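## Task

Shut down the bench using this record. B33 is a white assay plate at deck spot N4 and is to be discarded. B83 is a clear assay plate at N1 and is to be stored. B83's lid must be seated all the way down. Then set B83 in the drawer of cooler CD, lying flat within one position's locators, with its long edge running across the drawer. Close CD's drawer completely; its lamp stays lit until the drawer is shut. Put B33 into the yellow waste bin W1. Latch the tip box lid by pressing its front edge fully down. Inspect tip rack TR up close. If it is empty, put it in the blue clean-plastics bin W2. If any tips remain, it must sit flat within the locators of its home nest H1. Labware may be released only once it is wholly inside a bin, and every bin must end upright on the bench. Putting a plate not marked DISCARD into a bin fails the task. Plates missing from the record must stay exactly as found. CD's housing must end no more than about a finger's width from its starting spot, neither rotated nor tilted. The tip box must end level on the bench mat with its insert clicked home. Anything held in place only by the robot does not count. Release everything and move away; touching DONE or its housing is allowed. Then press the green DONE key until it latches, which ends the job. Do not press DONE if anything you had to change is still wrong.

## Robot and tools

ROBOT. There is one arm, a six-joint Doosan M1013 carrying a Robotiq 2F-140 two-finger gripper. The only camera is cam_wrist, a 504x504 fisheye camera on the wrist. Joint order is always: waist (joint_1), shoulder (joint_2), elbow (joint_3), forearm roll (joint_4), wrist pitch (joint_5), wrist roll (joint_6).

STATIONS. TB1, the tip box, sits between DONE and W1, and TR looks much like it. CD, the tip box and both bins are loose and can be shoved. Now and then something may nudge a loose object. Knocking or placing anything off the table ends the scene.

FRAME. The scene frame has its origin on the table top under the arm base. +z points up, and +y points left when you face along +x. The base may be slightly tilted. end_effector_position is in metres and is the point between the closed finger pads; end_effector_quat_wxyz gives orientation. Velocities are in m/s and rad/s. The printed hand position can be off, more so at long reach. The fingers point along the gripper's +z and open and close along its y. Fingertips reach about 33 mm past the pinch point when closed and about 9 mm when fully open. Closing pushes the tips about 24 mm further out, so keep that clearance above surfaces.

execute_actions(actions). This is a list of up to 15 actions. Each action is a table of up to 15 rows, and each row lasts one control step (1/30 s). A short table repeats its last row until 15 steps have passed. Each row has 9 numbers in [-1, 1]:
- The first six are joint displacements in joint order. They are offsets from the angles at the start of that action, not from the previous row. For the first action of a call, they are offsets from the last reported angles.
- Scale: 1.0 equals 1.398 rad for waist and shoulder, 2.097 rad for the elbow, and 2.622 rad for forearm roll, wrist pitch and wrist roll.
- The last three are gripper position, force_limit and speed, all absolute settings.
- position: +1 is fully open (140 mm); the pads touch near -0.8; -1 closes until blocked.
- force_limit: -1 is about 14 N, 0 about 60 N, +1 about 107 N.
- speed: -1 is about 30 mm/s, 0 about 140, +1 about 250.

Joint ranges in rad are ±6.283 for every joint except the elbow, which is ±2.792. A request more than 0.010 rad past an end is refused. If the first action fails this check, or any action is malformed, the whole call does nothing. A request beyond the real end is clipped there, and the result may say "joint sent to its limit". Each control step keeps a joint's target within a set lead of its measured angle. If the targets would move the gripper more than 70 mm from where it is, they are scaled back. Large turns therefore need several actions. An empty list just returns the current state and images.

move(target, speed, blocking). target is one 9-number row laid out as above. Its joint values are displacements from the Joint positions in the last result that shows them. All joints follow paths that finish together, so the hand moves along a curve. speed is the top rate in rad/s for the joint with the farthest to go: 0.01 to 2, default 0.5. Paths take 0.5 to 10 s and do not avoid obstacles. With blocking=false the call returns after 0.5 s; use wait(0) to check progress, and call wait or stop before sending new commands. The result adds a move: line. It gives the outcome (done, off_target, moving, held or fault), limits=held or limits=none, and the joint farthest from its target. The arm is stiff, so aiming even slightly past a firm contact can cause a fault.

wait(seconds). Runs the scene for 0 to 10 s while the last command holds. stop() brakes a running move; the fingers keep going. zoom_image(camera="cam_wrist", region=[x0,y0,x1,y1]) gives a finer crop of the latest image; (0,0) is top-left and the crop is at most 504x504. Use it to check whether TR still holds tips. read_manual(section="licences") only returns licence texts. finished_scene(scene) takes 1 or 2, ends that scene for good, and reports the result.

RESULTS. Each result includes the pose and velocities, Joint positions, Joint velocities, Joint targets (which can drift on their own), joint torques, flange force and camera images. Flange force includes any held weight and reads "no reading" when no estimate exists. position_measured for the gripper is in counts: 3 is open and 230 is pads touching. object_status: 0 moving; 1 blocked while opening; 2 blocked while closing (a good grip); 3 reached the target or pads met. To grip harder, raise force_limit and toggle position between -1 and -0.98. "joint command not followed" means the clearance check changed targets. MOTOR HOT warns of heating from holding loads; an over-temperature fault brakes the arm.

AVOID. A joint torque at its load limit, or any outside force of 144 N, stops the arm for 10 s and cancels the rest of the call. Load limits in N m: waist 316, shoulder 316, elbow 148, wrist joints 41.8 each. Also avoid drops, slips, slams, hard hits, hard presses and tipping the loose stations. Release everything before pressing DONE.

Each tool is called after ">>>" as name([rows], argument=value, ...), one row to a line, values as JSON.

## Session

>>> execute_actions(actions=[])

Scene clock: 0.00 s.
end_effector_position=(+0.5092, -0.0394, +0.3636) position_measured=3 object_status=3 end_effector_quat_wxyz=(-0.216, -0.468, +0.794, -0.321) end_effector_velocity=(+0.000, +0.000, -0.000) end_effector_angular_velocity=(-0.001, +0.001, +0.001)
Joint names: [waist, shoulder, elbow, forearm roll, wrist pitch, wrist roll]
Joint positions: [ 0.278  0.119  1.97  -0.74   1.444  4.196]
Joint velocities: [ 0.001  0.001 -0.    -0.     0.001 -0.   ]
Joint torques (N m, as the joint torque sensors report them, + toward a larger angle): no reading
Flange force (N, the push that the arm receives, along the gripper's own x y z axes): no reading
Joint targets: [0.278 0.119 1.970 -0.740 1.444 4.196]

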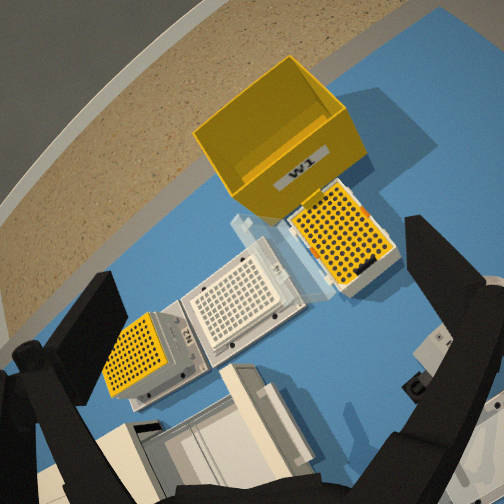

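>>> move(target=[-0.199,-0.014,-0.32,0.282,0.113,0.197,1,0,0], speed=0.8)

Scene clock: 10.27 s.
end_effector_position=(+0.6118, +0.0469, +0.6382) position_measured=3 object_status=3 end_effector_quat_wxyz=(+0.003, -0.011, +1.000, +0.001) end_effector_velocity=(-0.001, -0.001, +0.001) end_effector_angular_velocity=(-0.001, -0.002, -0.001)
Joint names: [waist, shoulder, elbow, forearm roll, wrist pitch, wrist roll]
Joint positions: [ 0.     0.099  1.299 -0.     1.74   4.713]
Joint velocities: [-0.    -0.002  0.001 -0.001 -0.     0.001]
Joint torques (N m, as the joint torque sensors report them, + toward a larger angle): [  2.84 -53.95 -40.44   4.31  -0.43   0.48]
Flange force (N, the push that the arm receives, along the gripper's own x y z axes): [-4.5 -4.9 -3.1]
Joint targets: [-0.000 0.099 1.299 -0.000 1.740 4.713]
move: done; limits=none; farthest joint: the waist, 0.000 radians from its target (0.278 radians at the start)
camera_calibration (this result's frames):
cam_wrist: T_world_to_cam=[[0.188104, 0.981995, -0.0174016, -0.148442], [0.900777, -0.165431, 0.401538, -0.780531], [0.39143, -0.0912061, -0.915677, 0.529082], [0, 0, 0, 1]] pos_world=[0.523909, 0.0649003, 0.795298]

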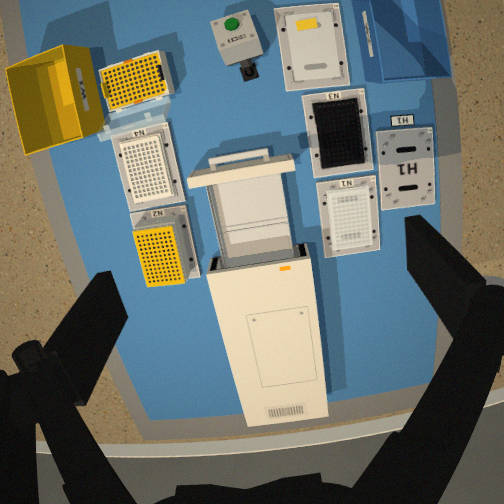

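>>> zoom_image(camera="cam_wrist", region=[180,0,460,280])

>>> zoom_image(camera="cam_wrist", region=[0,30,270,300])

Region (180, 0, 460, 280) of cam_wrist's 504x504 image, scaled by 1.800, with more detail than that image has.

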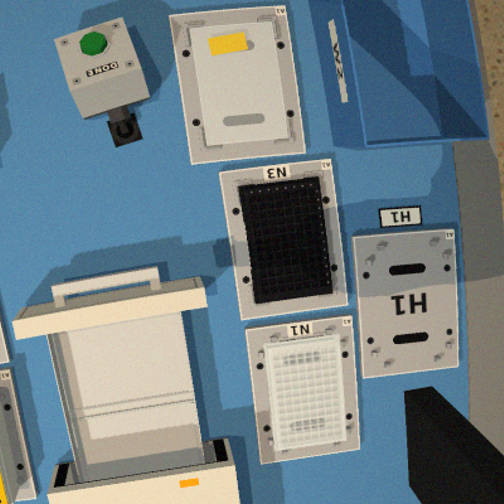

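Region (0, 30, 270, 300) of cam_wrist's 504x504 image, scaled by 1.867, with more detail than that image has.

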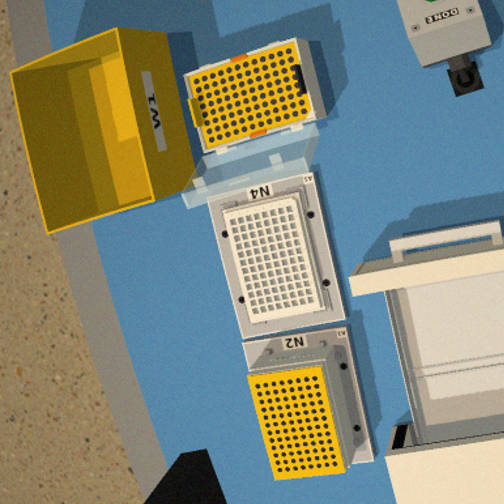

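>>> move(target=[0.193,0.053,0.4106,0,-0.355,0.1106,1,-0.5,0], speed=0.8)

Scene clock: 34.20 s.
end_effector_position=(+0.4795, +0.1798, +0.1498) position_measured=3 object_status=3 end_effector_quat_wxyz=(+0.000, -0.001, +1.000, +0.001) end_effector_velocity=(-0.001, +0.000, -0.001) end_effector_angular_velocity=(-0.000, +0.001, +0.000)
Joint names: [waist, shoulder, elbow, forearm roll, wrist pitch, wrist roll]
Joint positions: [ 0.27   0.173  2.16  -0.     0.809  5.003]
Joint velocities: [ 0.     0.     0.002  0.    -0.001  0.   ]
Joint torques (N m, as the joint torque sensors report them, + toward a larger angle): [  2.24 -51.8  -28.81   3.26  -0.51   0.63]
Flange force (N, the push that the arm receives, along the gripper's own x y z axes): [-9.6 -2.4 3.4]
Joint targets: [0.270 0.173 2.160 -0.000 0.809 5.003]
move: done; limits=none; farthest joint: the waist, 0.000 radians from its target (0.270 radians at the start)
camera_calibration (this result's frames):
cam_wrist: T_world_to_cam=[[0.207365, 0.97809, -0.0184533, -0.270942], [0.899113, -0.18312, 0.397571, -0.438685], [0.385481, -0.0990337, -0.917386, 0.150324], [0, 0, 0, 1]] pos_world=[0.392664, 0.19956, 0.307314]

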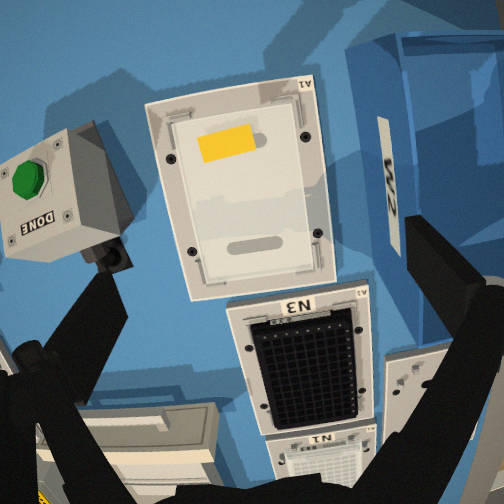

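>>> move(target=[-0.003,0.0894,0.0343,0,-0.0753,0.014,0.55,-0.5,0], speed=0.4)

Scene clock: 48.40 s.
end_effector_position=(+0.4728, +0.1757, +0.0601) position_measured=59 object_status=3 end_effector_quat_wxyz=(+0.001, +0.020, +1.000, +0.001) end_effector_velocity=(-0.000, -0.000, -0.001) end_effector_angular_velocity=(-0.001, +0.001, +0.001)
Joint names: [waist, shoulder, elbow, forearm roll, wrist pitch, wrist roll]
Joint positions: [ 0.266  0.298  2.232 -0.     0.612  5.039]
Joint velocities: [ 0.     0.001  0.    -0.001  0.     0.   ]
Joint torques (N m, as the joint torque sensors report them, + toward a larger angle): [  2.84 -57.25 -23.44   2.68  -0.48   0.59]
Flange force (N, the push that the arm receives, along the gripper's own x y z axes): [-6.4 -4.5 3.7]
Joint targets: [0.266 0.298 2.232 -0.000 0.612 5.039]
move: done; limits=none; farthest joint: the waist, 0.000 radians from its target (0.004 radians at the start)
camera_calibration (this result's frames):
cam_wrist: T_world_to_cam=[[0.247139, 0.968811, -0.0181032, -0.284425], [0.890716, -0.219782, 0.397896, -0.387356], [0.381507, -0.11446, -0.917252, 0.0747729], [0, 0, 0, 1]] pos_world=[0.386791, 0.198978, 0.217564]

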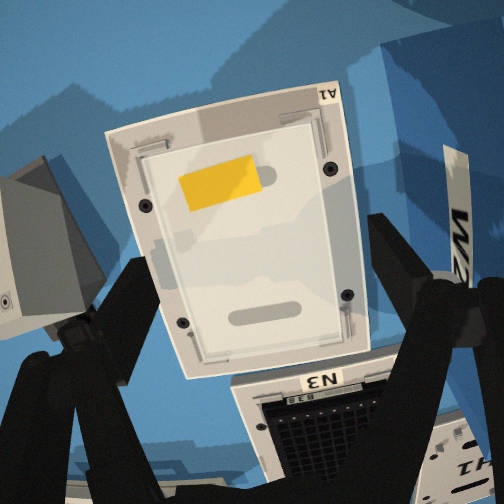

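>>> move(target=[-0.006,0.024,0.0043,0,-0.0162,-0.003,0.4,-0.5,0], speed=0.05)

Scene clock: 57.27 s.
end_effector_position=(+0.4742, +0.1718, +0.0404) position_measured=78 object_status=3 end_effector_quat_wxyz=(+0.001, +0.020, +1.000, +0.001) end_effector_velocity=(+0.001, +0.001, +0.000) end_effector_angular_velocity=(+0.001, -0.002, -0.000)
Joint names: [waist, shoulder, elbow, forearm roll, wrist pitch, wrist roll]
Joint positions: [ 0.257  0.332  2.241 -0.     0.569  5.031]
Joint velocities: [ 0.001 -0.001 -0.     0.001 -0.001  0.   ]
Joint torques (N m, as the joint torque sensors report them, + toward a larger angle): [  2.33 -59.29 -22.08   2.51  -0.43   0.64]
Flange force (N, the push that the arm receives, along the gripper's own x y z axes): [-5.8 -3.6 3.6]
Joint targets: [0.257 0.332 2.241 -0.000 0.569 5.031]
move: done; limits=none; farthest joint: the waist, 0.000 radians from its target (0.008 radians at the start)
camera_calibration (this result's frames):
cam_wrist: T_world_to_cam=[[0.247618, 0.968688, -0.018145, -0.281532], [0.890644, -0.220217, 0.397816, -0.381584], [0.381364, -0.114667, -0.917286, 0.0558218], [0, 0, 0, 1]] pos_world=[0.388279, 0.195086, 0.197896]

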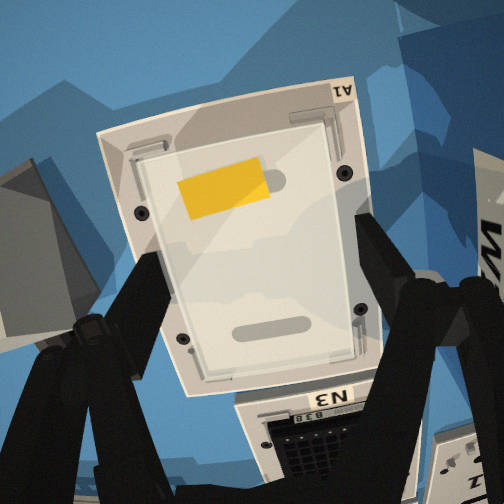

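>>> move(target=[0,0.006,0.001,0,-0.004,0,0.4,-0.5,0], speed=0.02)

>>> move(target=[0,0,0,0,0,0,-1,-0.7,-1])

Scene clock: 76.17 s.
end_effector_position=(+0.4743, +0.1718, +0.0383) position_measured=78 object_status=3 end_effector_quat_wxyz=(+0.000, +0.020, +1.000, +0.001) end_effector_velocity=(-0.001, +0.000, +0.000) end_effector_angular_velocity=(-0.000, +0.000, +0.001)
Joint names: [waist, shoulder, elbow, forearm roll, wrist pitch, wrist roll]
Joint positions: [ 0.257  0.336  2.241 -0.     0.565  5.031]
Joint velocities: [ 0.001 -0.001  0.001 -0.    -0.    -0.   ]
Joint torques (N m, as the joint torque sensors report them, + toward a larger angle): [  2.64 -32.84 -15.05   2.14  -4.23   0.83]
Flange force (N, the push that the arm receives, along the gripper's own x y z axes): [6.4 -10.1 -53.0]
Joint targets: [0.257 0.336 2.241 -0.000 0.565 5.031]
FORCE FAULT: contact force on the arm reached its limit, and the arm stopped for 10 seconds. The contact can be on any part of the arm, not only on its tool. That time counts as 20 of the actions that you can send in this scene. The arm's remaining commands of this call were not run. The arm holds still and accepts commands again. Move the arm away from the contact; if what it grips holds it there, let go first. Pushing or pulling that hard again can fault the arm again.
move: fault; limits=none; farthest joint: the wrist pitch, 0.007 radians from its target (0.011 radians at the start)
camera_calibration (this result's frames):
cam_wrist: T_world_to_cam=[[0.24762, 0.968686, -0.018217, -0.281586], [0.890708, -0.220208, 0.397677, -0.380788], [0.381213, -0.114699, -0.917344, 0.0539391], [0, 0, 0, 1]] pos_world=[0.388335, 0.195102, 0.195782]

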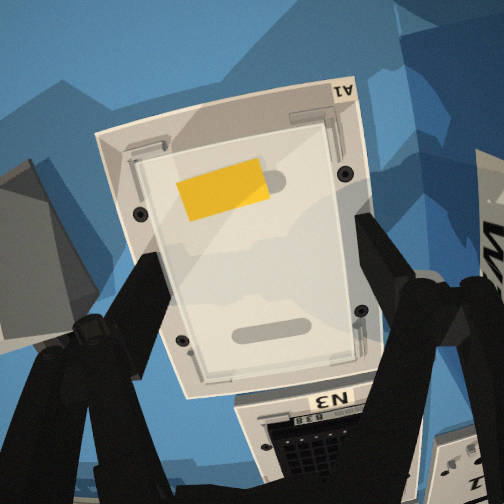

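not run: a fault stop came before this call.

Contact at ~0.0395. Raise to 0.043 and grip.

>>> move(target=[0,-0.0055,-0.001,0,0.0037,0,0.4,-0.5,0], speed=0.02)

>>> move(target=[0,0,0,0,0,0,-1,-0.7,-1])

>>> move(target=[0,-0.08,-0.022,0,0.06,0,-1,-0.7,-1], speed=0.2)

Scene clock: 80.67 s.
end_effector_position=(+0.4744, +0.1718, +0.0428) position_measured=78 object_status=3 end_effector_quat_wxyz=(+0.000, +0.020, +1.000, +0.001) end_effector_velocity=(+0.000, +0.000, +0.001) end_effector_angular_velocity=(+0.000, -0.001, +0.000)
Joint names: [waist, shoulder, elbow, forearm roll, wrist pitch, wrist roll]
Joint positions: [ 0.257  0.328  2.239 -0.     0.575  5.031]
Joint velocities: [ 0.    -0.001 -0.001  0.     0.     0.   ]
Joint torques (N m, as the joint torque sensors report them, + toward a larger angle): [  2.78 -60.28 -22.43   2.55  -0.28   0.5 ]
Flange force (N, the push that the arm receives, along the gripper's own x y z axes): [-7.5 -4.2 7.3]
Joint targets: [0.257 0.328 2.239 -0.000 0.575 5.031]
move: done; limits=none; farthest joint: the waist, 0.000 radians from its target (0.000 radians at the start)
camera_calibration (this result's frames):
cam_wrist: T_world_to_cam=[[0.247624, 0.968686, -0.0181804, -0.281561], [0.890677, -0.220218, 0.397741, -0.382655], [0.381283, -0.114683, -0.917318, 0.0579765], [0, 0, 0, 1]] pos_world=[0.388438, 0.195126, 0.200262]

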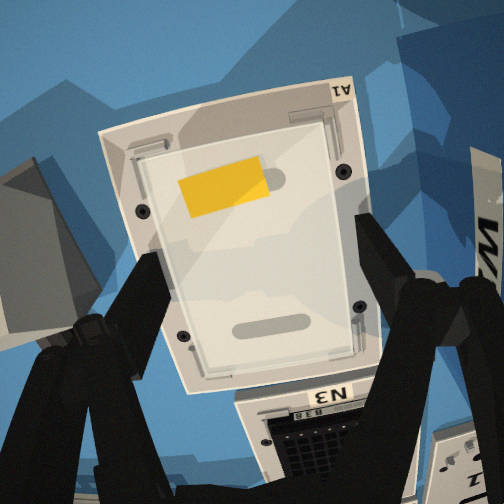

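Scene clock: 81.37 s.
end_effector_position=(+0.4743, +0.1717, +0.0428) position_measured=102 object_status=2 end_effector_quat_wxyz=(+0.000, +0.020, +1.000, +0.001) end_effector_velocity=(-0.000, +0.000, -0.000) end_effector_angular_velocity=(+0.001, +0.001, -0.002)
Joint names: [waist, shoulder, elbow, forearm roll, wrist pitch, wrist roll]
Joint positions: [ 0.257  0.328  2.239 -0.001  0.575  5.031]
Joint velocities: [ 0.     0.001 -0.001  0.002  0.     0.   ]
Joint torques (N m, as the joint torque sensors report them, + toward a larger angle): [ 17.2  -47.94 -22.11   8.78  -3.94   0.78]
Flange force (N, the push that the arm receives, along the gripper's own x y z axes): [-7.0 -35.8 -21.8]
Joint targets: [0.257 0.328 2.239 -0.000 0.575 5.031]
move: done; limits=none; farthest joint: the forearm roll, 0.001 radians from its target (0.000 radians at the start)
camera_calibration (this result's frames):
cam_wrist: T_world_to_cam=[[0.247439, 0.968729, -0.0183888, -0.281371], [0.890754, -0.219973, 0.397705, -0.382752], [0.381224, -0.114788, -0.917329, 0.0580834], [0, 0, 0, 1]] pos_world=[0.388417, 0.195045, 0.20033]

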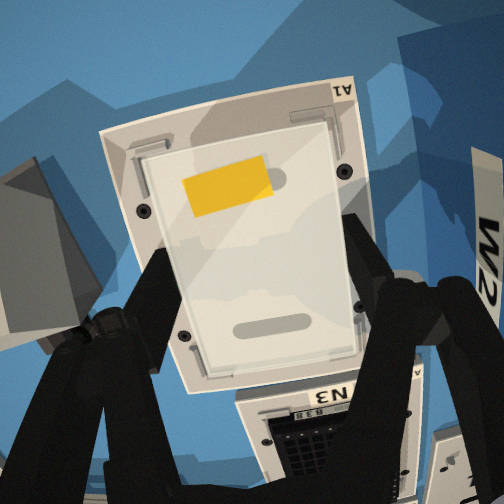

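Scene clock: 82.50 s.
end_effector_position=(+0.4776, +0.1726, +0.1151) position_measured=102 object_status=2 end_effector_quat_wxyz=(+0.001, +0.020, +1.000, +0.001) end_effector_velocity=(+0.002, -0.000, +0.001) end_effector_angular_velocity=(+0.000, -0.003, +0.000)
Joint names: [waist, shoulder, elbow, forearm roll, wrist pitch, wrist roll]
Joint positions: [ 0.257  0.216  2.193 -0.001  0.732  5.031]
Joint velocities: [-0.001 -0.    -0.002 -0.001 -0.    -0.   ]
Joint torques (N m, as the joint torque sensors report them, + toward a larger angle): [  2.81 -53.39 -27.47   3.18  -0.24   0.68]
Flange force (N, the push that the arm receives, along the gripper's own x y z axes): [-7.2 -4.5 4.3]
Joint targets: [0.257 0.216 2.193 -0.001 0.732 5.031]
move: done; limits=none; farthest joint: the waist, 0.000 radians from its target (0.000 radians at the start)
camera_calibration (this result's frames):
cam_wrist: T_world_to_cam=[[0.247518, 0.968714, -0.0181319, -0.281711], [0.890475, -0.220072, 0.398273, -0.414134], [0.381822, -0.114726, -0.917088, 0.12285], [0, 0, 0, 1]] pos_world=[0.391598, 0.195852, 0.272495]

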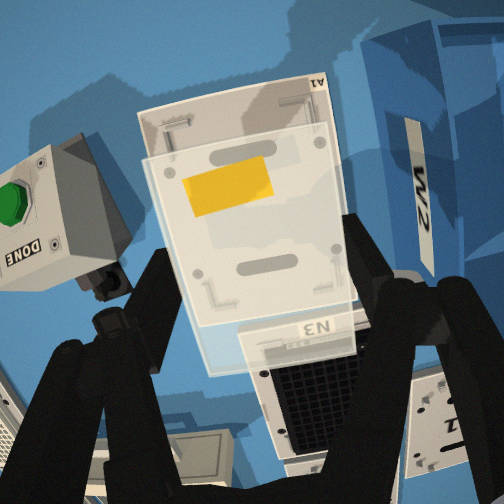

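>>> move(target=[-0.063,0.319,-0.3277,0,0.0923,-0.027,-1,-0.7,-1], speed=0.4)

Scene clock: 90.33 s.
end_effector_position=(+0.8213, +0.1937, +0.1004) position_measured=102 object_status=2 end_effector_quat_wxyz=(+0.000, +0.028, +1.000, +0.000) end_effector_velocity=(-0.000, -0.000, +0.000) end_effector_angular_velocity=(+0.001, +0.001, -0.001)
Joint names: [waist, shoulder, elbow, forearm roll, wrist pitch, wrist roll]
Joint positions: [ 0.169  0.662  1.506 -0.001  0.974  4.961]
Joint velocities: [-0.    -0.    -0.     0.001  0.001 -0.   ]
Joint torques (N m, as the joint torque sensors report them, + toward a larger angle): [   2.67 -100.06  -35.13    3.84   -0.44    0.52]
Flange force (N, the push that the arm receives, along the gripper's own x y z axes): [-2.1 -3.1 1.4]
Joint targets: [0.169 0.662 1.506 -0.001 0.974 4.961]
move: done; limits=none; farthest joint: the waist, 0.000 radians from its target (0.088 radians at the start)
camera_calibration (this result's frames):
cam_wrist: T_world_to_cam=[[0.264332, 0.964253, -0.0185681, -0.400457], [0.886791, -0.235439, 0.397707, -0.703628], [0.379119, -0.121593, -0.917324, -0.0158577], [0, 0, 0, 1]] pos_world=[0.735836, 0.218553, 0.257855]

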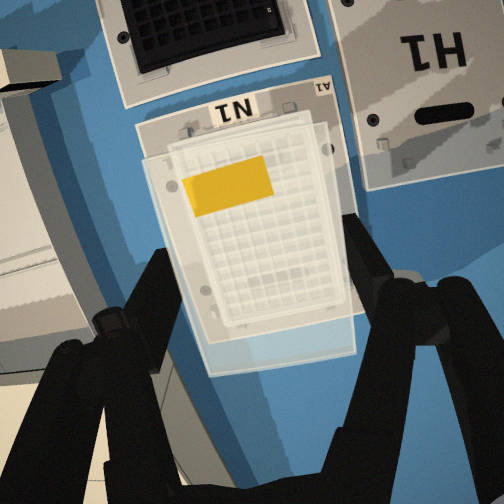

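>>> move(target=[0,0.0198,0.0066,0,-0.0158,-0.015,-1,-0.7,-1], speed=0.1)

>>> zoom_image(camera="cam_wrist", region=[110,90,400,390])

Scene clock: 97.60 s.
end_effector_position=(+0.8213, +0.1938, +0.0708) position_measured=102 object_status=2 end_effector_quat_wxyz=(+0.000, +0.009, +1.000, +0.001) end_effector_velocity=(+0.000, +0.001, -0.001) end_effector_angular_velocity=(+0.001, -0.000, +0.000)
Joint names: [waist, shoulder, elbow, forearm roll, wrist pitch, wrist roll]
Joint positions: [ 0.169  0.69   1.52  -0.001  0.933  4.921]
Joint velocities: [ 0.     0.001 -0.     0.001 -0.001 -0.001]
Joint torques (N m, as the joint torque sensors report them, + toward a larger angle): [   3.42 -102.39  -33.37    3.64   -0.31    0.67]
Flange force (N, the push that the arm receives, along the gripper's own x y z axes): [-5.5 -3.4 2.3]
Joint targets: [0.169 0.690 1.520 -0.001 0.933 4.921]
move: done; limits=none; farthest joint: the waist, 0.000 radians from its target (0.000 radians at the start)
camera_calibration (this result's frames):
cam_wrist: T_world_to_cam=[[0.226264, 0.973889, -0.0185693, -0.371642], [0.89537, -0.200439, 0.397665, -0.70563], [0.38356, -0.106604, -0.917343, -0.0495486], [0, 0, 0, 1]] pos_world=[0.734893, 0.21522, 0.22825]

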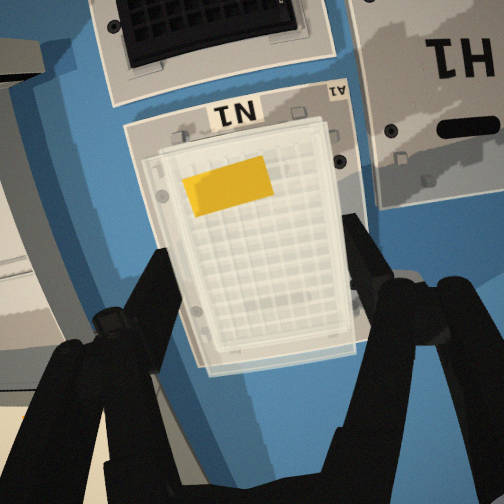

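Region (110, 90, 400, 390) of cam_wrist's 504x504 image, scaled by 1.680, with more detail than that image has; it fills the left 487 columns of this view, and the rest is white.

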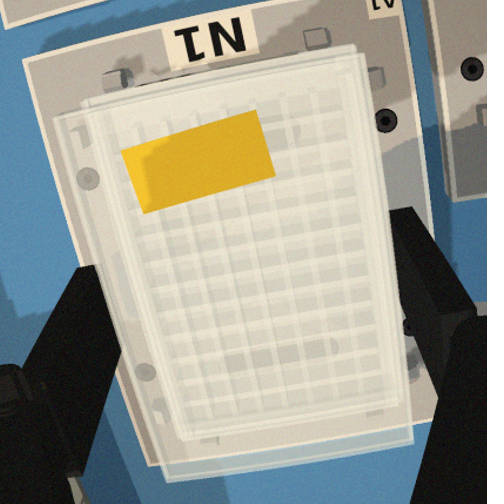

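>>> move(target=[0.0017,0.006,0.0017,0,-0.0046,0,-1,-0.7,-1], speed=0.03)

>>> zoom_image(camera="cam_wrist", region=[110,90,400,390])

Scene clock: 104.03 s.
end_effector_position=(+0.8209, +0.1957, +0.0621) position_measured=102 object_status=2 end_effector_quat_wxyz=(+0.000, +0.008, +1.000, +0.000) end_effector_velocity=(+0.000, +0.001, -0.000) end_effector_angular_velocity=(+0.000, -0.000, +0.000)
Joint names: [waist, shoulder, elbow, forearm roll, wrist pitch, wrist roll]
Joint positions: [ 0.171  0.698  1.523 -0.001  0.921  4.921]
Joint velocities: [ 0.     0.001 -0.001  0.    -0.     0.   ]
Joint torques (N m, as the joint torque sensors report them, + toward a larger angle): [   3.22 -102.09  -32.75    3.64   -0.85    0.58]
Flange force (N, the push that the arm receives, along the gripper's own x y z axes): [-6.0 -3.0 1.1]
Joint targets: [0.171 0.698 1.523 -0.001 0.921 4.921]
move: done; limits=none; farthest joint: the waist, 0.000 radians from its target (0.002 radians at the start)
camera_calibration (this result's frames):
cam_wrist: T_world_to_cam=[[0.223892, 0.974437, -0.0185574, -0.371768], [0.895806, -0.19825, 0.39778, -0.702219], [0.383933, -0.105684, -0.917293, -0.0575867], [0, 0, 0, 1]] pos_world=[0.734397, 0.216964, 0.219606]

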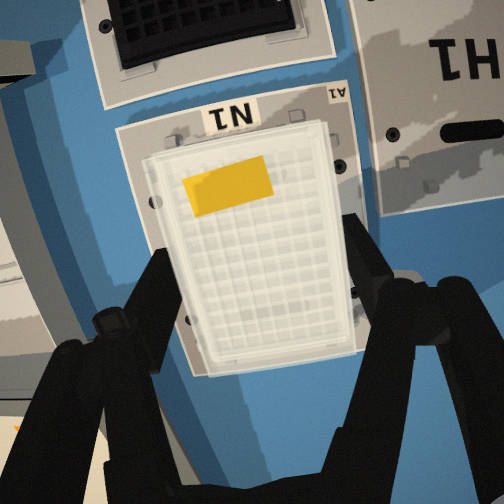

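Region (110, 90, 400, 390) of cam_wrist's 504x504 image, scaled by 1.680, with more detail than that image has; it fills the left 487 columns of this view, and the rest is white.

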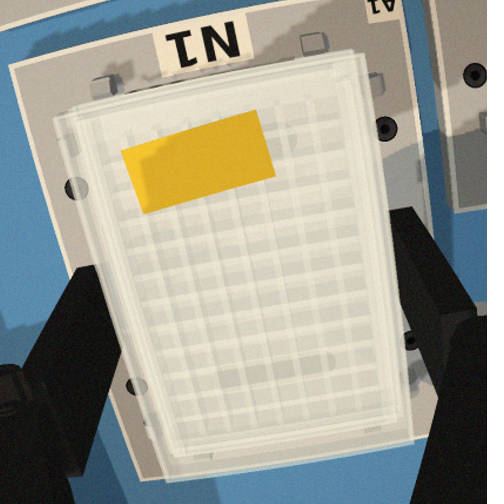

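Looks aligned. Down in steps.

>>> move(target=[0,0.004,0.0011,0,-0.003,0,-1,-0.7,-1], speed=0.01)

>>> move(target=[0,0.002,0.0006,0,-0.0015,0,-1,-0.7,-1], speed=0.01)

>>> zoom_image(camera="cam_wrist", region=[110,90,400,390])

Scene clock: 109.10 s.
end_effector_position=(+0.8208, +0.1957, +0.0564) position_measured=102 object_status=2 end_effector_quat_wxyz=(+0.000, +0.008, +1.000, +0.001) end_effector_velocity=(-0.001, -0.002, -0.001) end_effector_angular_velocity=(-0.001, +0.002, -0.000)
Joint names: [waist, shoulder, elbow, forearm roll, wrist pitch, wrist roll]
Joint positions: [ 0.171  0.703  1.526 -0.001  0.913  4.921]
Joint velocities: [-0.001  0.     0.002 -0.001 -0.    -0.   ]
Joint torques (N m, as the joint torque sensors report them, + toward a larger angle): [   2.66 -102.26  -32.46    3.65   -0.21    0.56]
Flange force (N, the push that the arm receives, along the gripper's own x y z axes): [-5.0 -2.7 1.7]
Joint targets: [0.171 0.703 1.526 -0.001 0.913 4.921]
move: done; limits=none; farthest joint: the waist, 0.000 radians from its target (0.000 radians at the start)
camera_calibration (this result's frames):
cam_wrist: T_world_to_cam=[[0.223941, 0.974427, -0.018524, -0.371928], [0.895808, -0.198312, 0.397744, -0.69989], [0.383899, -0.105665, -0.917309, -0.0627936], [0, 0, 0, 1]] pos_world=[0.734363, 0.216985, 0.213887]

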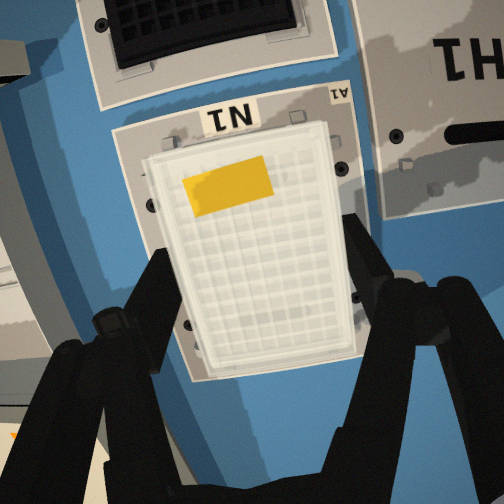

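Scene clock: 109.80 s.
end_effector_position=(+0.8207, +0.1957, +0.0535) position_measured=102 object_status=2 end_effector_quat_wxyz=(+0.000, +0.008, +1.000, +0.001) end_effector_velocity=(+0.001, -0.000, -0.001) end_effector_angular_velocity=(-0.000, -0.001, -0.000)
Joint names: [waist, shoulder, elbow, forearm roll, wrist pitch, wrist roll]
Joint positions: [ 0.171  0.706  1.527 -0.001  0.909  4.921]
Joint velocities: [-0.     0.001 -0.    -0.001 -0.002 -0.   ]
Joint torques (N m, as the joint torque sensors report them, + toward a larger angle): [   3.35 -101.33  -30.2     3.69    0.75    0.65]
Flange force (N, the push that the arm receives, along the gripper's own x y z axes): [-8.4 -2.8 1.4]
Joint targets: [0.171 0.706 1.527 -0.001 0.909 4.921]
move: done; limits=none; farthest joint: the waist, 0.000 radians from its target (0.000 radians at the start)
camera_calibration (this result's frames):
cam_wrist: T_world_to_cam=[[0.223937, 0.974427, -0.0185639, -0.37194], [0.895848, -0.198303, 0.397658, -0.698685], [0.383808, -0.105681, -0.917346, -0.0653341], [0, 0, 0, 1]] pos_world=[0.734282, 0.216973, 0.210999]

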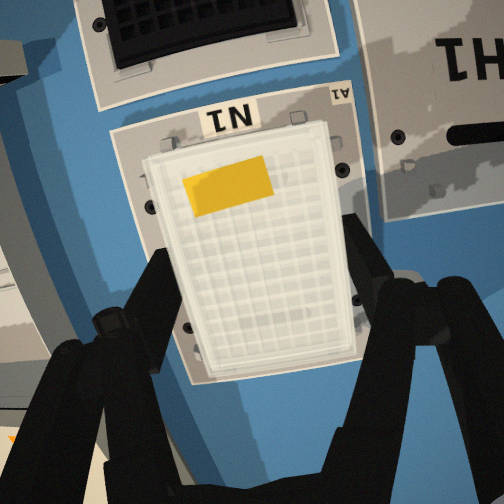

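Region (110, 90, 400, 390) of cam_wrist's 504x504 image, scaled by 1.680, with more detail than that image has; it fills the left 487 columns of this view, and the rest is white.

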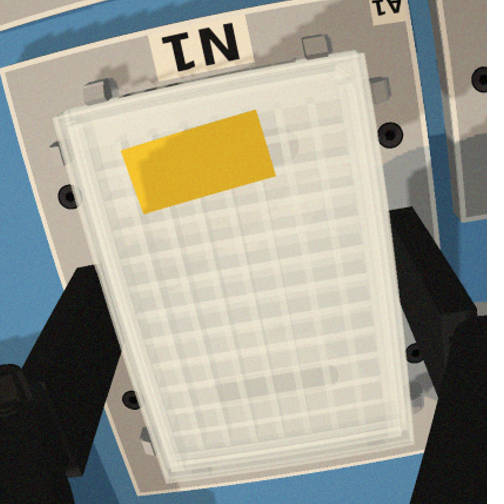

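>>> move(target=[0,0.0027,-0.0013,0,-0.0004,0,-1,-0.7,-1], speed=0.01)

>>> move(target=[0,0,0,0,0,0,0.4,-0.7,-1])

>>> zoom_image(camera="cam_wrist", region=[110,90,400,390])

Scene clock: 115.87 s.
end_effector_position=(+0.8221, +0.1960, +0.0516) position_measured=102 object_status=2 end_effector_quat_wxyz=(+0.000, +0.008, +1.000, +0.001) end_effector_velocity=(+0.000, +0.001, -0.001) end_effector_angular_velocity=(+0.000, +0.000, +0.001)
Joint names: [waist, shoulder, elbow, forearm roll, wrist pitch, wrist roll]
Joint positions: [ 0.171  0.71   1.524 -0.001  0.908  4.921]
Joint velocities: [ 0.001  0.001 -0.001  0.    -0.    -0.   ]
Joint torques (N m, as the joint torque sensors report them, + toward a larger angle): [  3.01 -73.25 -26.98   4.19  -6.89   0.61]
Flange force (N, the push that the arm receives, along the gripper's own x y z axes): [10.8 -6.7 -38.6]
Joint targets: [0.171 0.710 1.524 -0.001 0.908 4.921]
move: done; limits=none; farthest joint: the waist, 0.000 radians from its target (0.000 radians at the start)
camera_calibration (this result's frames):
cam_wrist: T_world_to_cam=[[0.223938, 0.974427, -0.0185397, -0.37256], [0.895826, -0.198307, 0.397707, -0.699115], [0.38386, -0.10567, -0.917325, -0.0676217], [0, 0, 0, 1]] pos_world=[0.735672, 0.217248, 0.209105]

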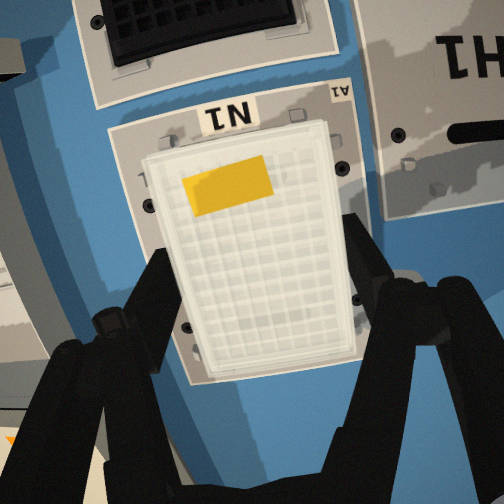

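Scene clock: 116.57 s.
end_effector_position=(+0.8221, +0.1960, +0.0516) position_measured=78 object_status=0 end_effector_quat_wxyz=(+0.000, +0.008, +1.000, +0.001) end_effector_velocity=(-0.001, -0.000, -0.001) end_effector_angular_velocity=(-0.000, +0.002, -0.001)
Joint names: [waist, shoulder, elbow, forearm roll, wrist pitch, wrist roll]
Joint positions: [ 0.171  0.71   1.524 -0.001  0.908  4.921]
Joint velocities: [-0.     0.001  0.001  0.     0.001  0.   ]
Joint torques (N m, as the joint torque sensors report them, + toward a larger angle): [   2.36 -102.94  -32.66    3.67   -0.39    0.68]
Flange force (N, the push that the arm receives, along the gripper's own x y z axes): [-4.8 -2.1 1.9]
Joint targets: [0.171 0.710 1.524 -0.001 0.908 4.921]
move: done; limits=none; farthest joint: the waist, 0.000 radians from its target (0.000 radians at the start)
camera_calibration (this result's frames):
cam_wrist: T_world_to_cam=[[0.223937, 0.974427, -0.0185516, -0.372561], [0.895837, -0.198305, 0.397682, -0.699112], [0.383834, -0.105675, -0.917336, -0.0676295], [0, 0, 0, 1]] pos_world=[0.735679, 0.217249, 0.209074]

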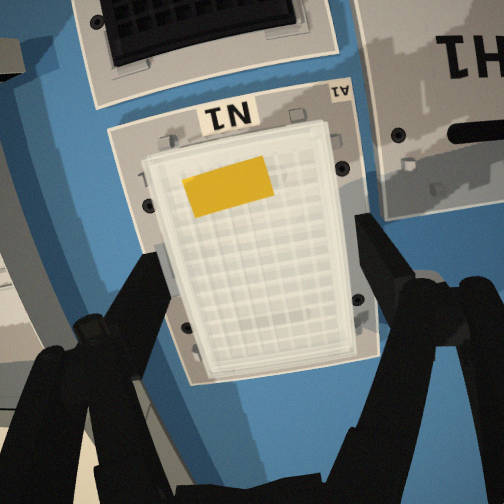

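Region (110, 90, 400, 390) of cam_wrist's 504x504 image, scaled by 1.680, with more detail than that image has; it fills the left 487 columns of this view, and the rest is white.

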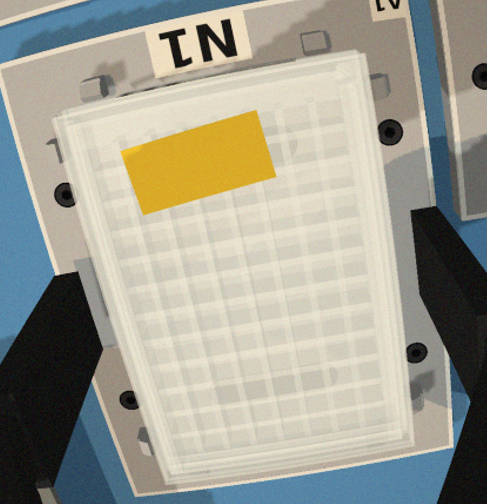

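>>> move(target=[0,-0.2264,0.0534,0,0.0778,0,0.6,-0.7,0], speed=0.5)

>>> move(target=[-0.17,0,0,0,0,-0.097,1,-0.7,0])

Scene clock: 122.63 s.
end_effector_position=(+0.7183, +0.1754, +0.2504) position_measured=53 object_status=3 end_effector_quat_wxyz=(+0.001, +0.008, +1.000, +0.001) end_effector_velocity=(+0.001, +0.000, +0.001) end_effector_angular_velocity=(+0.000, -0.002, +0.000)
Joint names: [waist, shoulder, elbow, forearm roll, wrist pitch, wrist roll]
Joint positions: [ 0.171  0.394  1.636 -0.001  1.112  4.921]
Joint velocities: [ 0.    -0.    -0.001  0.    -0.001 -0.   ]
Joint torques (N m, as the joint torque sensors report them, + toward a larger angle): [  2.65 -80.84 -36.88   4.09  -0.47   0.49]
Flange force (N, the push that the arm receives, along the gripper's own x y z axes): [-8.1 -2.5 1.8]
Joint targets: [0.171 0.393 1.636 -0.001 1.112 4.921]
move: done; limits=none; farthest joint: the waist, 0.000 radians from its target (0.000 radians at the start)
camera_calibration (this result's frames):
cam_wrist: T_world_to_cam=[[0.224062, 0.974401, -0.0184247, -0.325651], [0.895621, -0.198419, 0.398111, -0.68922], [0.384264, -0.105703, -0.917152, 0.152047], [0, 0, 0, 1]] pos_world=[0.63182, 0.196632, 0.407836]

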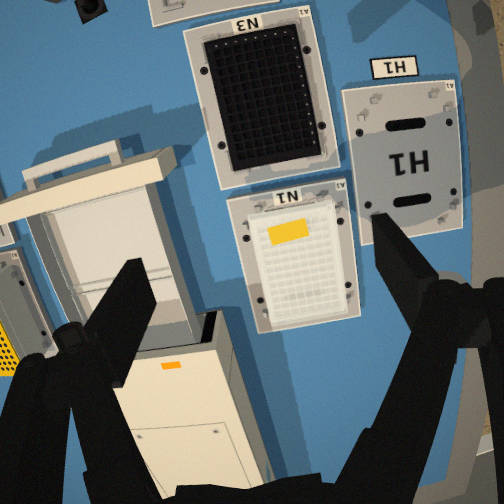

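Scene clock: 123.60 s.
end_effector_position=(+0.7395, +0.0013, +0.2501) position_measured=3 object_status=3 end_effector_quat_wxyz=(+0.001, -0.001, +1.000, +0.001) end_effector_velocity=(-0.000, -0.000, +0.001) end_effector_angular_velocity=(+0.001, -0.000, -0.001)
Joint names: [waist, shoulder, elbow, forearm roll, wrist pitch, wrist roll]
Joint positions: [-0.066  0.394  1.636 -0.001  1.112  4.667]
Joint velocities: [-0.001 -0.001  0.     0.001  0.    -0.   ]
Joint torques (N m, as the joint torque sensors report them, + toward a larger angle): [  4.02 -79.57 -36.65   4.06  -0.4    0.4 ]
Flange force (N, the push that the arm receives, along the gripper's own x y z axes): [-5.1 -5.9 0.3]
Joint targets: [-0.066 0.394 1.636 -0.001 1.112 4.667]
move: done; limits=none; farthest joint: the waist, 0.001 radians from its target (0.238 radians at the start)
camera_calibration (this result's frames):
cam_wrist: T_world_to_cam=[[0.20783, 0.977991, -0.0184646, -0.148764], [0.898849, -0.183498, 0.397993, -0.744968], [0.385846, -0.0993118, -0.917202, 0.124126], [0, 0, 0, 1]] pos_world=[0.652638, 0.0211174, 0.407594]

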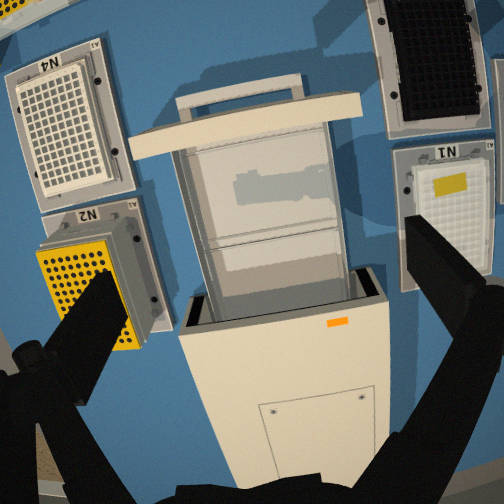

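>>> zoom_image(camera="cam_wrist", region=[120,60,400,340])

Region (120, 60, 400, 340) of cam_wrist's 504x504 image, scaled by 1.800, with more detail than that image has.

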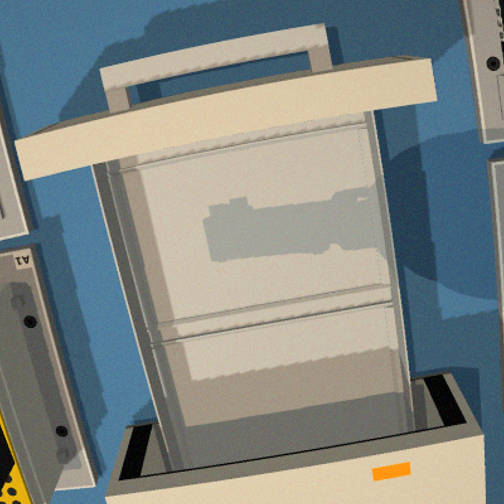

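>>> move(target=[0.1698,0,0,0,0,0.097,0.5,-0.7,0])

>>> move(target=[0,0.2232,-0.052,0,-0.0774,0,0.5,-0.7,0], speed=0.3)

>>> move(target=[0,0.0048,0.0005,0,-0.003,0,0.5,-0.7,0], speed=0.02)

>>> move(target=[0,0,0,0,0,0,-1,-0.5,-1])

>>> move(target=[0,-0.03,-0.009,0,0.0232,0,-1,-0.5,-1], speed=0.1)

Scene clock: 138.40 s.
end_effector_position=(+0.7184, +0.1752, +0.2504) position_measured=66 object_status=3 end_effector_quat_wxyz=(+0.001, +0.008, +1.000, +0.001) end_effector_velocity=(-0.000, +0.001, -0.001) end_effector_angular_velocity=(-0.001, +0.002, +0.001)
Joint names: [waist, shoulder, elbow, forearm roll, wrist pitch, wrist roll]
Joint positions: [ 0.171  0.394  1.636 -0.001  1.112  4.921]
Joint velocities: [ 0.001  0.002  0.    -0.001 -0.     0.001]
Joint torques (N m, as the joint torque sensors report them, + toward a larger angle): [  4.11 -79.92 -36.44   4.04  -0.54   0.53]
Flange force (N, the push that the arm receives, along the gripper's own x y z axes): [-7.9 -4.3 0.5]
Joint targets: [0.171 0.394 1.636 -0.001 1.112 4.921]
move: done; limits=none; farthest joint: the waist, 0.000 radians from its target (0.238 radians at the start)
camera_calibration (this result's frames):
cam_wrist: T_world_to_cam=[[0.224334, 0.974338, -0.0184139, -0.325656], [0.895556, -0.198671, 0.398133, -0.689231], [0.384257, -0.105806, -0.917143, 0.152046], [0, 0, 0, 1]] pos_world=[0.631876, 0.196456, 0.407857]

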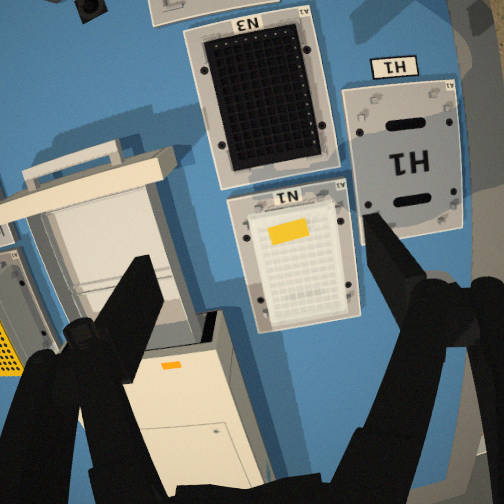

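Scene clock: 139.83 s.
end_effector_position=(+0.8208, +0.1955, +0.0541) position_measured=66 object_status=3 end_effector_quat_wxyz=(+0.001, +0.008, +1.000, +0.001) end_effector_velocity=(+0.000, +0.000, -0.001) end_effector_angular_velocity=(+0.000, +0.000, +0.001)
Joint names: [waist, shoulder, elbow, forearm roll, wrist pitch, wrist roll]
Joint positions: [ 0.171  0.705  1.527 -0.001  0.909  4.921]
Joint velocities: [ 0.     0.001 -0.     0.    -0.    -0.001]
Joint torques (N m, as the joint torque sensors report them, + toward a larger angle): [   3.09 -101.91  -32.01    3.5    -0.29    0.53]
Flange force (N, the push that the arm receives, along the gripper's own x y z axes): [-5.7 -2.8 1.0]
Joint targets: [0.171 0.706 1.527 -0.001 0.909 4.921]
move: done; limits=none; farthest joint: the shoulder, 0.001 radians from its target (0.313 radians at the start)
camera_calibration (this result's frames):
cam_wrist: T_world_to_cam=[[0.224249, 0.974359, -0.0183524, -0.371962], [0.895584, -0.19862, 0.398094, -0.698766], [0.384241, -0.105708, -0.917161, -0.0652312], [0, 0, 0, 1]] pos_world=[0.73428, 0.21674, 0.211521]

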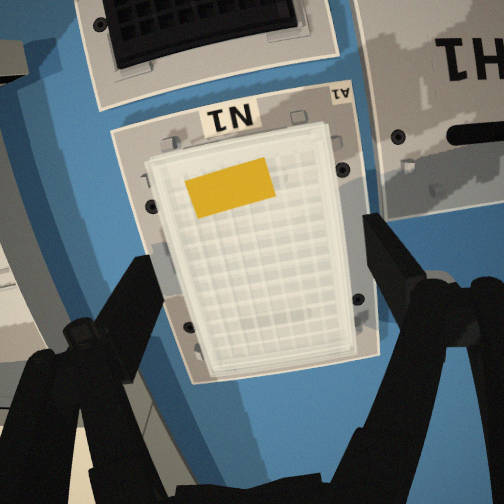

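Scene clock: 140.53 s.
end_effector_position=(+0.8213, +0.1956, +0.0480) position_measured=66 object_status=3 end_effector_quat_wxyz=(+0.001, +0.008, +1.000, +0.001) end_effector_velocity=(-0.001, -0.000, -0.001) end_effector_angular_velocity=(-0.001, +0.000, +0.001)
Joint names: [waist, shoulder, elbow, forearm roll, wrist pitch, wrist roll]
Joint positions: [ 0.171  0.712  1.528 -0.001  0.901  4.921]
Joint velocities: [ 0.    -0.     0.001 -0.001 -0.001 -0.   ]
Joint torques (N m, as the joint torque sensors report them, + toward a larger angle): [   3.34 -102.94  -32.25    3.67   -0.32    0.56]
Flange force (N, the push that the arm receives, along the gripper's own x y z axes): [-5.6 -3.2 2.0]
Joint targets: [0.171 0.712 1.528 -0.001 0.901 4.921]
move: done; limits=none; farthest joint: the waist, 0.000 radians from its target (0.000 radians at the start)
camera_calibration (this result's frames):
cam_wrist: T_world_to_cam=[[0.224247, 0.974361, -0.0183037, -0.372297], [0.895541, -0.198627, 0.398187, -0.696746], [0.384342, -0.105684, -0.917121, -0.0710986], [0, 0, 0, 1]] pos_world=[0.734777, 0.216846, 0.205415]

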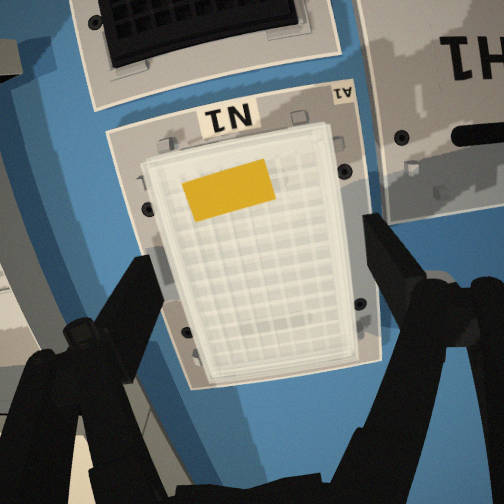

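Scene clock: 141.50 s.
end_effector_position=(+0.8213, +0.1956, +0.0480) position_measured=103 object_status=2 end_effector_quat_wxyz=(+0.001, +0.008, +1.000, +0.001) end_effector_velocity=(+0.001, +0.000, +0.000) end_effector_angular_velocity=(+0.001, -0.002, -0.001)
Joint names: [waist, shoulder, elbow, forearm roll, wrist pitch, wrist roll]
Joint positions: [ 0.171  0.712  1.528 -0.001  0.901  4.921]
Joint velocities: [-0.     0.    -0.001  0.001 -0.001 -0.   ]
Joint torques (N m, as the joint torque sensors report them, + toward a larger angle): [  2.43 -89.11 -27.34   3.71  -1.89   0.61]
Flange force (N, the push that the arm receives, along the gripper's own x y z axes): [-2.5 -3.1 -15.2]
Joint targets: [0.171 0.712 1.528 -0.001 0.901 4.921]
move: done; limits=none; farthest joint: the waist, 0.000 radians from its target (0.000 radians at the start)
camera_calibration (this result's frames):
cam_wrist: T_world_to_cam=[[0.224246, 0.974361, -0.0183031, -0.372297], [0.895541, -0.198626, 0.398189, -0.696744], [0.384344, -0.105683, -0.917121, -0.0711043], [0, 0, 0, 1]] pos_world=[0.734778, 0.216846, 0.20541]

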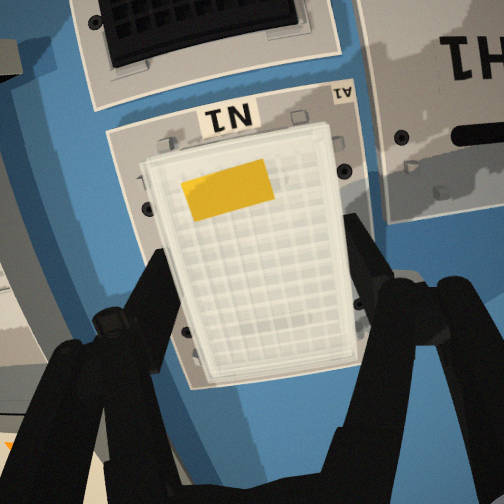

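Scene clock: 142.40 s.
end_effector_position=(+0.8215, +0.1956, +0.0918) position_measured=103 object_status=2 end_effector_quat_wxyz=(+0.001, +0.008, +1.000, +0.001) end_effector_velocity=(+0.001, +0.000, +0.001) end_effector_angular_velocity=(+0.001, -0.001, -0.001)
Joint names: [waist, shoulder, elbow, forearm roll, wrist pitch, wrist roll]
Joint positions: [ 0.171  0.67   1.509 -0.001  0.962  4.921]
Joint velocities: [-0.    -0.001 -0.001  0.001  0.001 -0.   ]
Joint torques (N m, as the joint torque sensors report them, + toward a larger angle): [  3.91 -99.89 -34.19   3.68  -0.37   0.46]
Flange force (N, the push that the arm receives, along the gripper's own x y z axes): [-3.3 -4.3 0.7]
Joint targets: [0.171 0.670 1.509 -0.001 0.962 4.921]
move: done; limits=none; farthest joint: the waist, 0.000 radians from its target (0.000 radians at the start)
camera_calibration (this result's frames):
cam_wrist: T_world_to_cam=[[0.224278, 0.974353, -0.0183417, -0.371519], [0.895548, -0.198644, 0.398165, -0.714347], [0.38431, -0.105726, -0.91713, -0.0309626], [0, 0, 0, 1]] pos_world=[0.734954, 0.216817, 0.249217]

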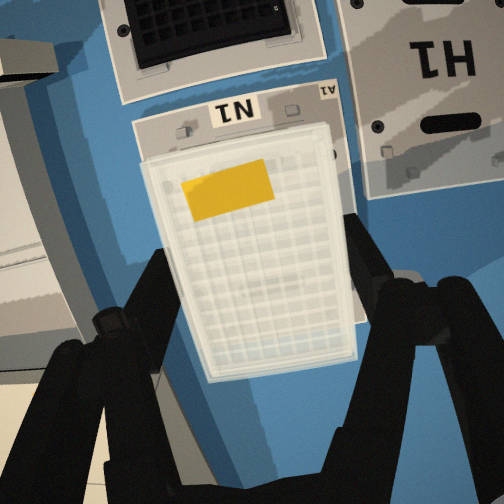

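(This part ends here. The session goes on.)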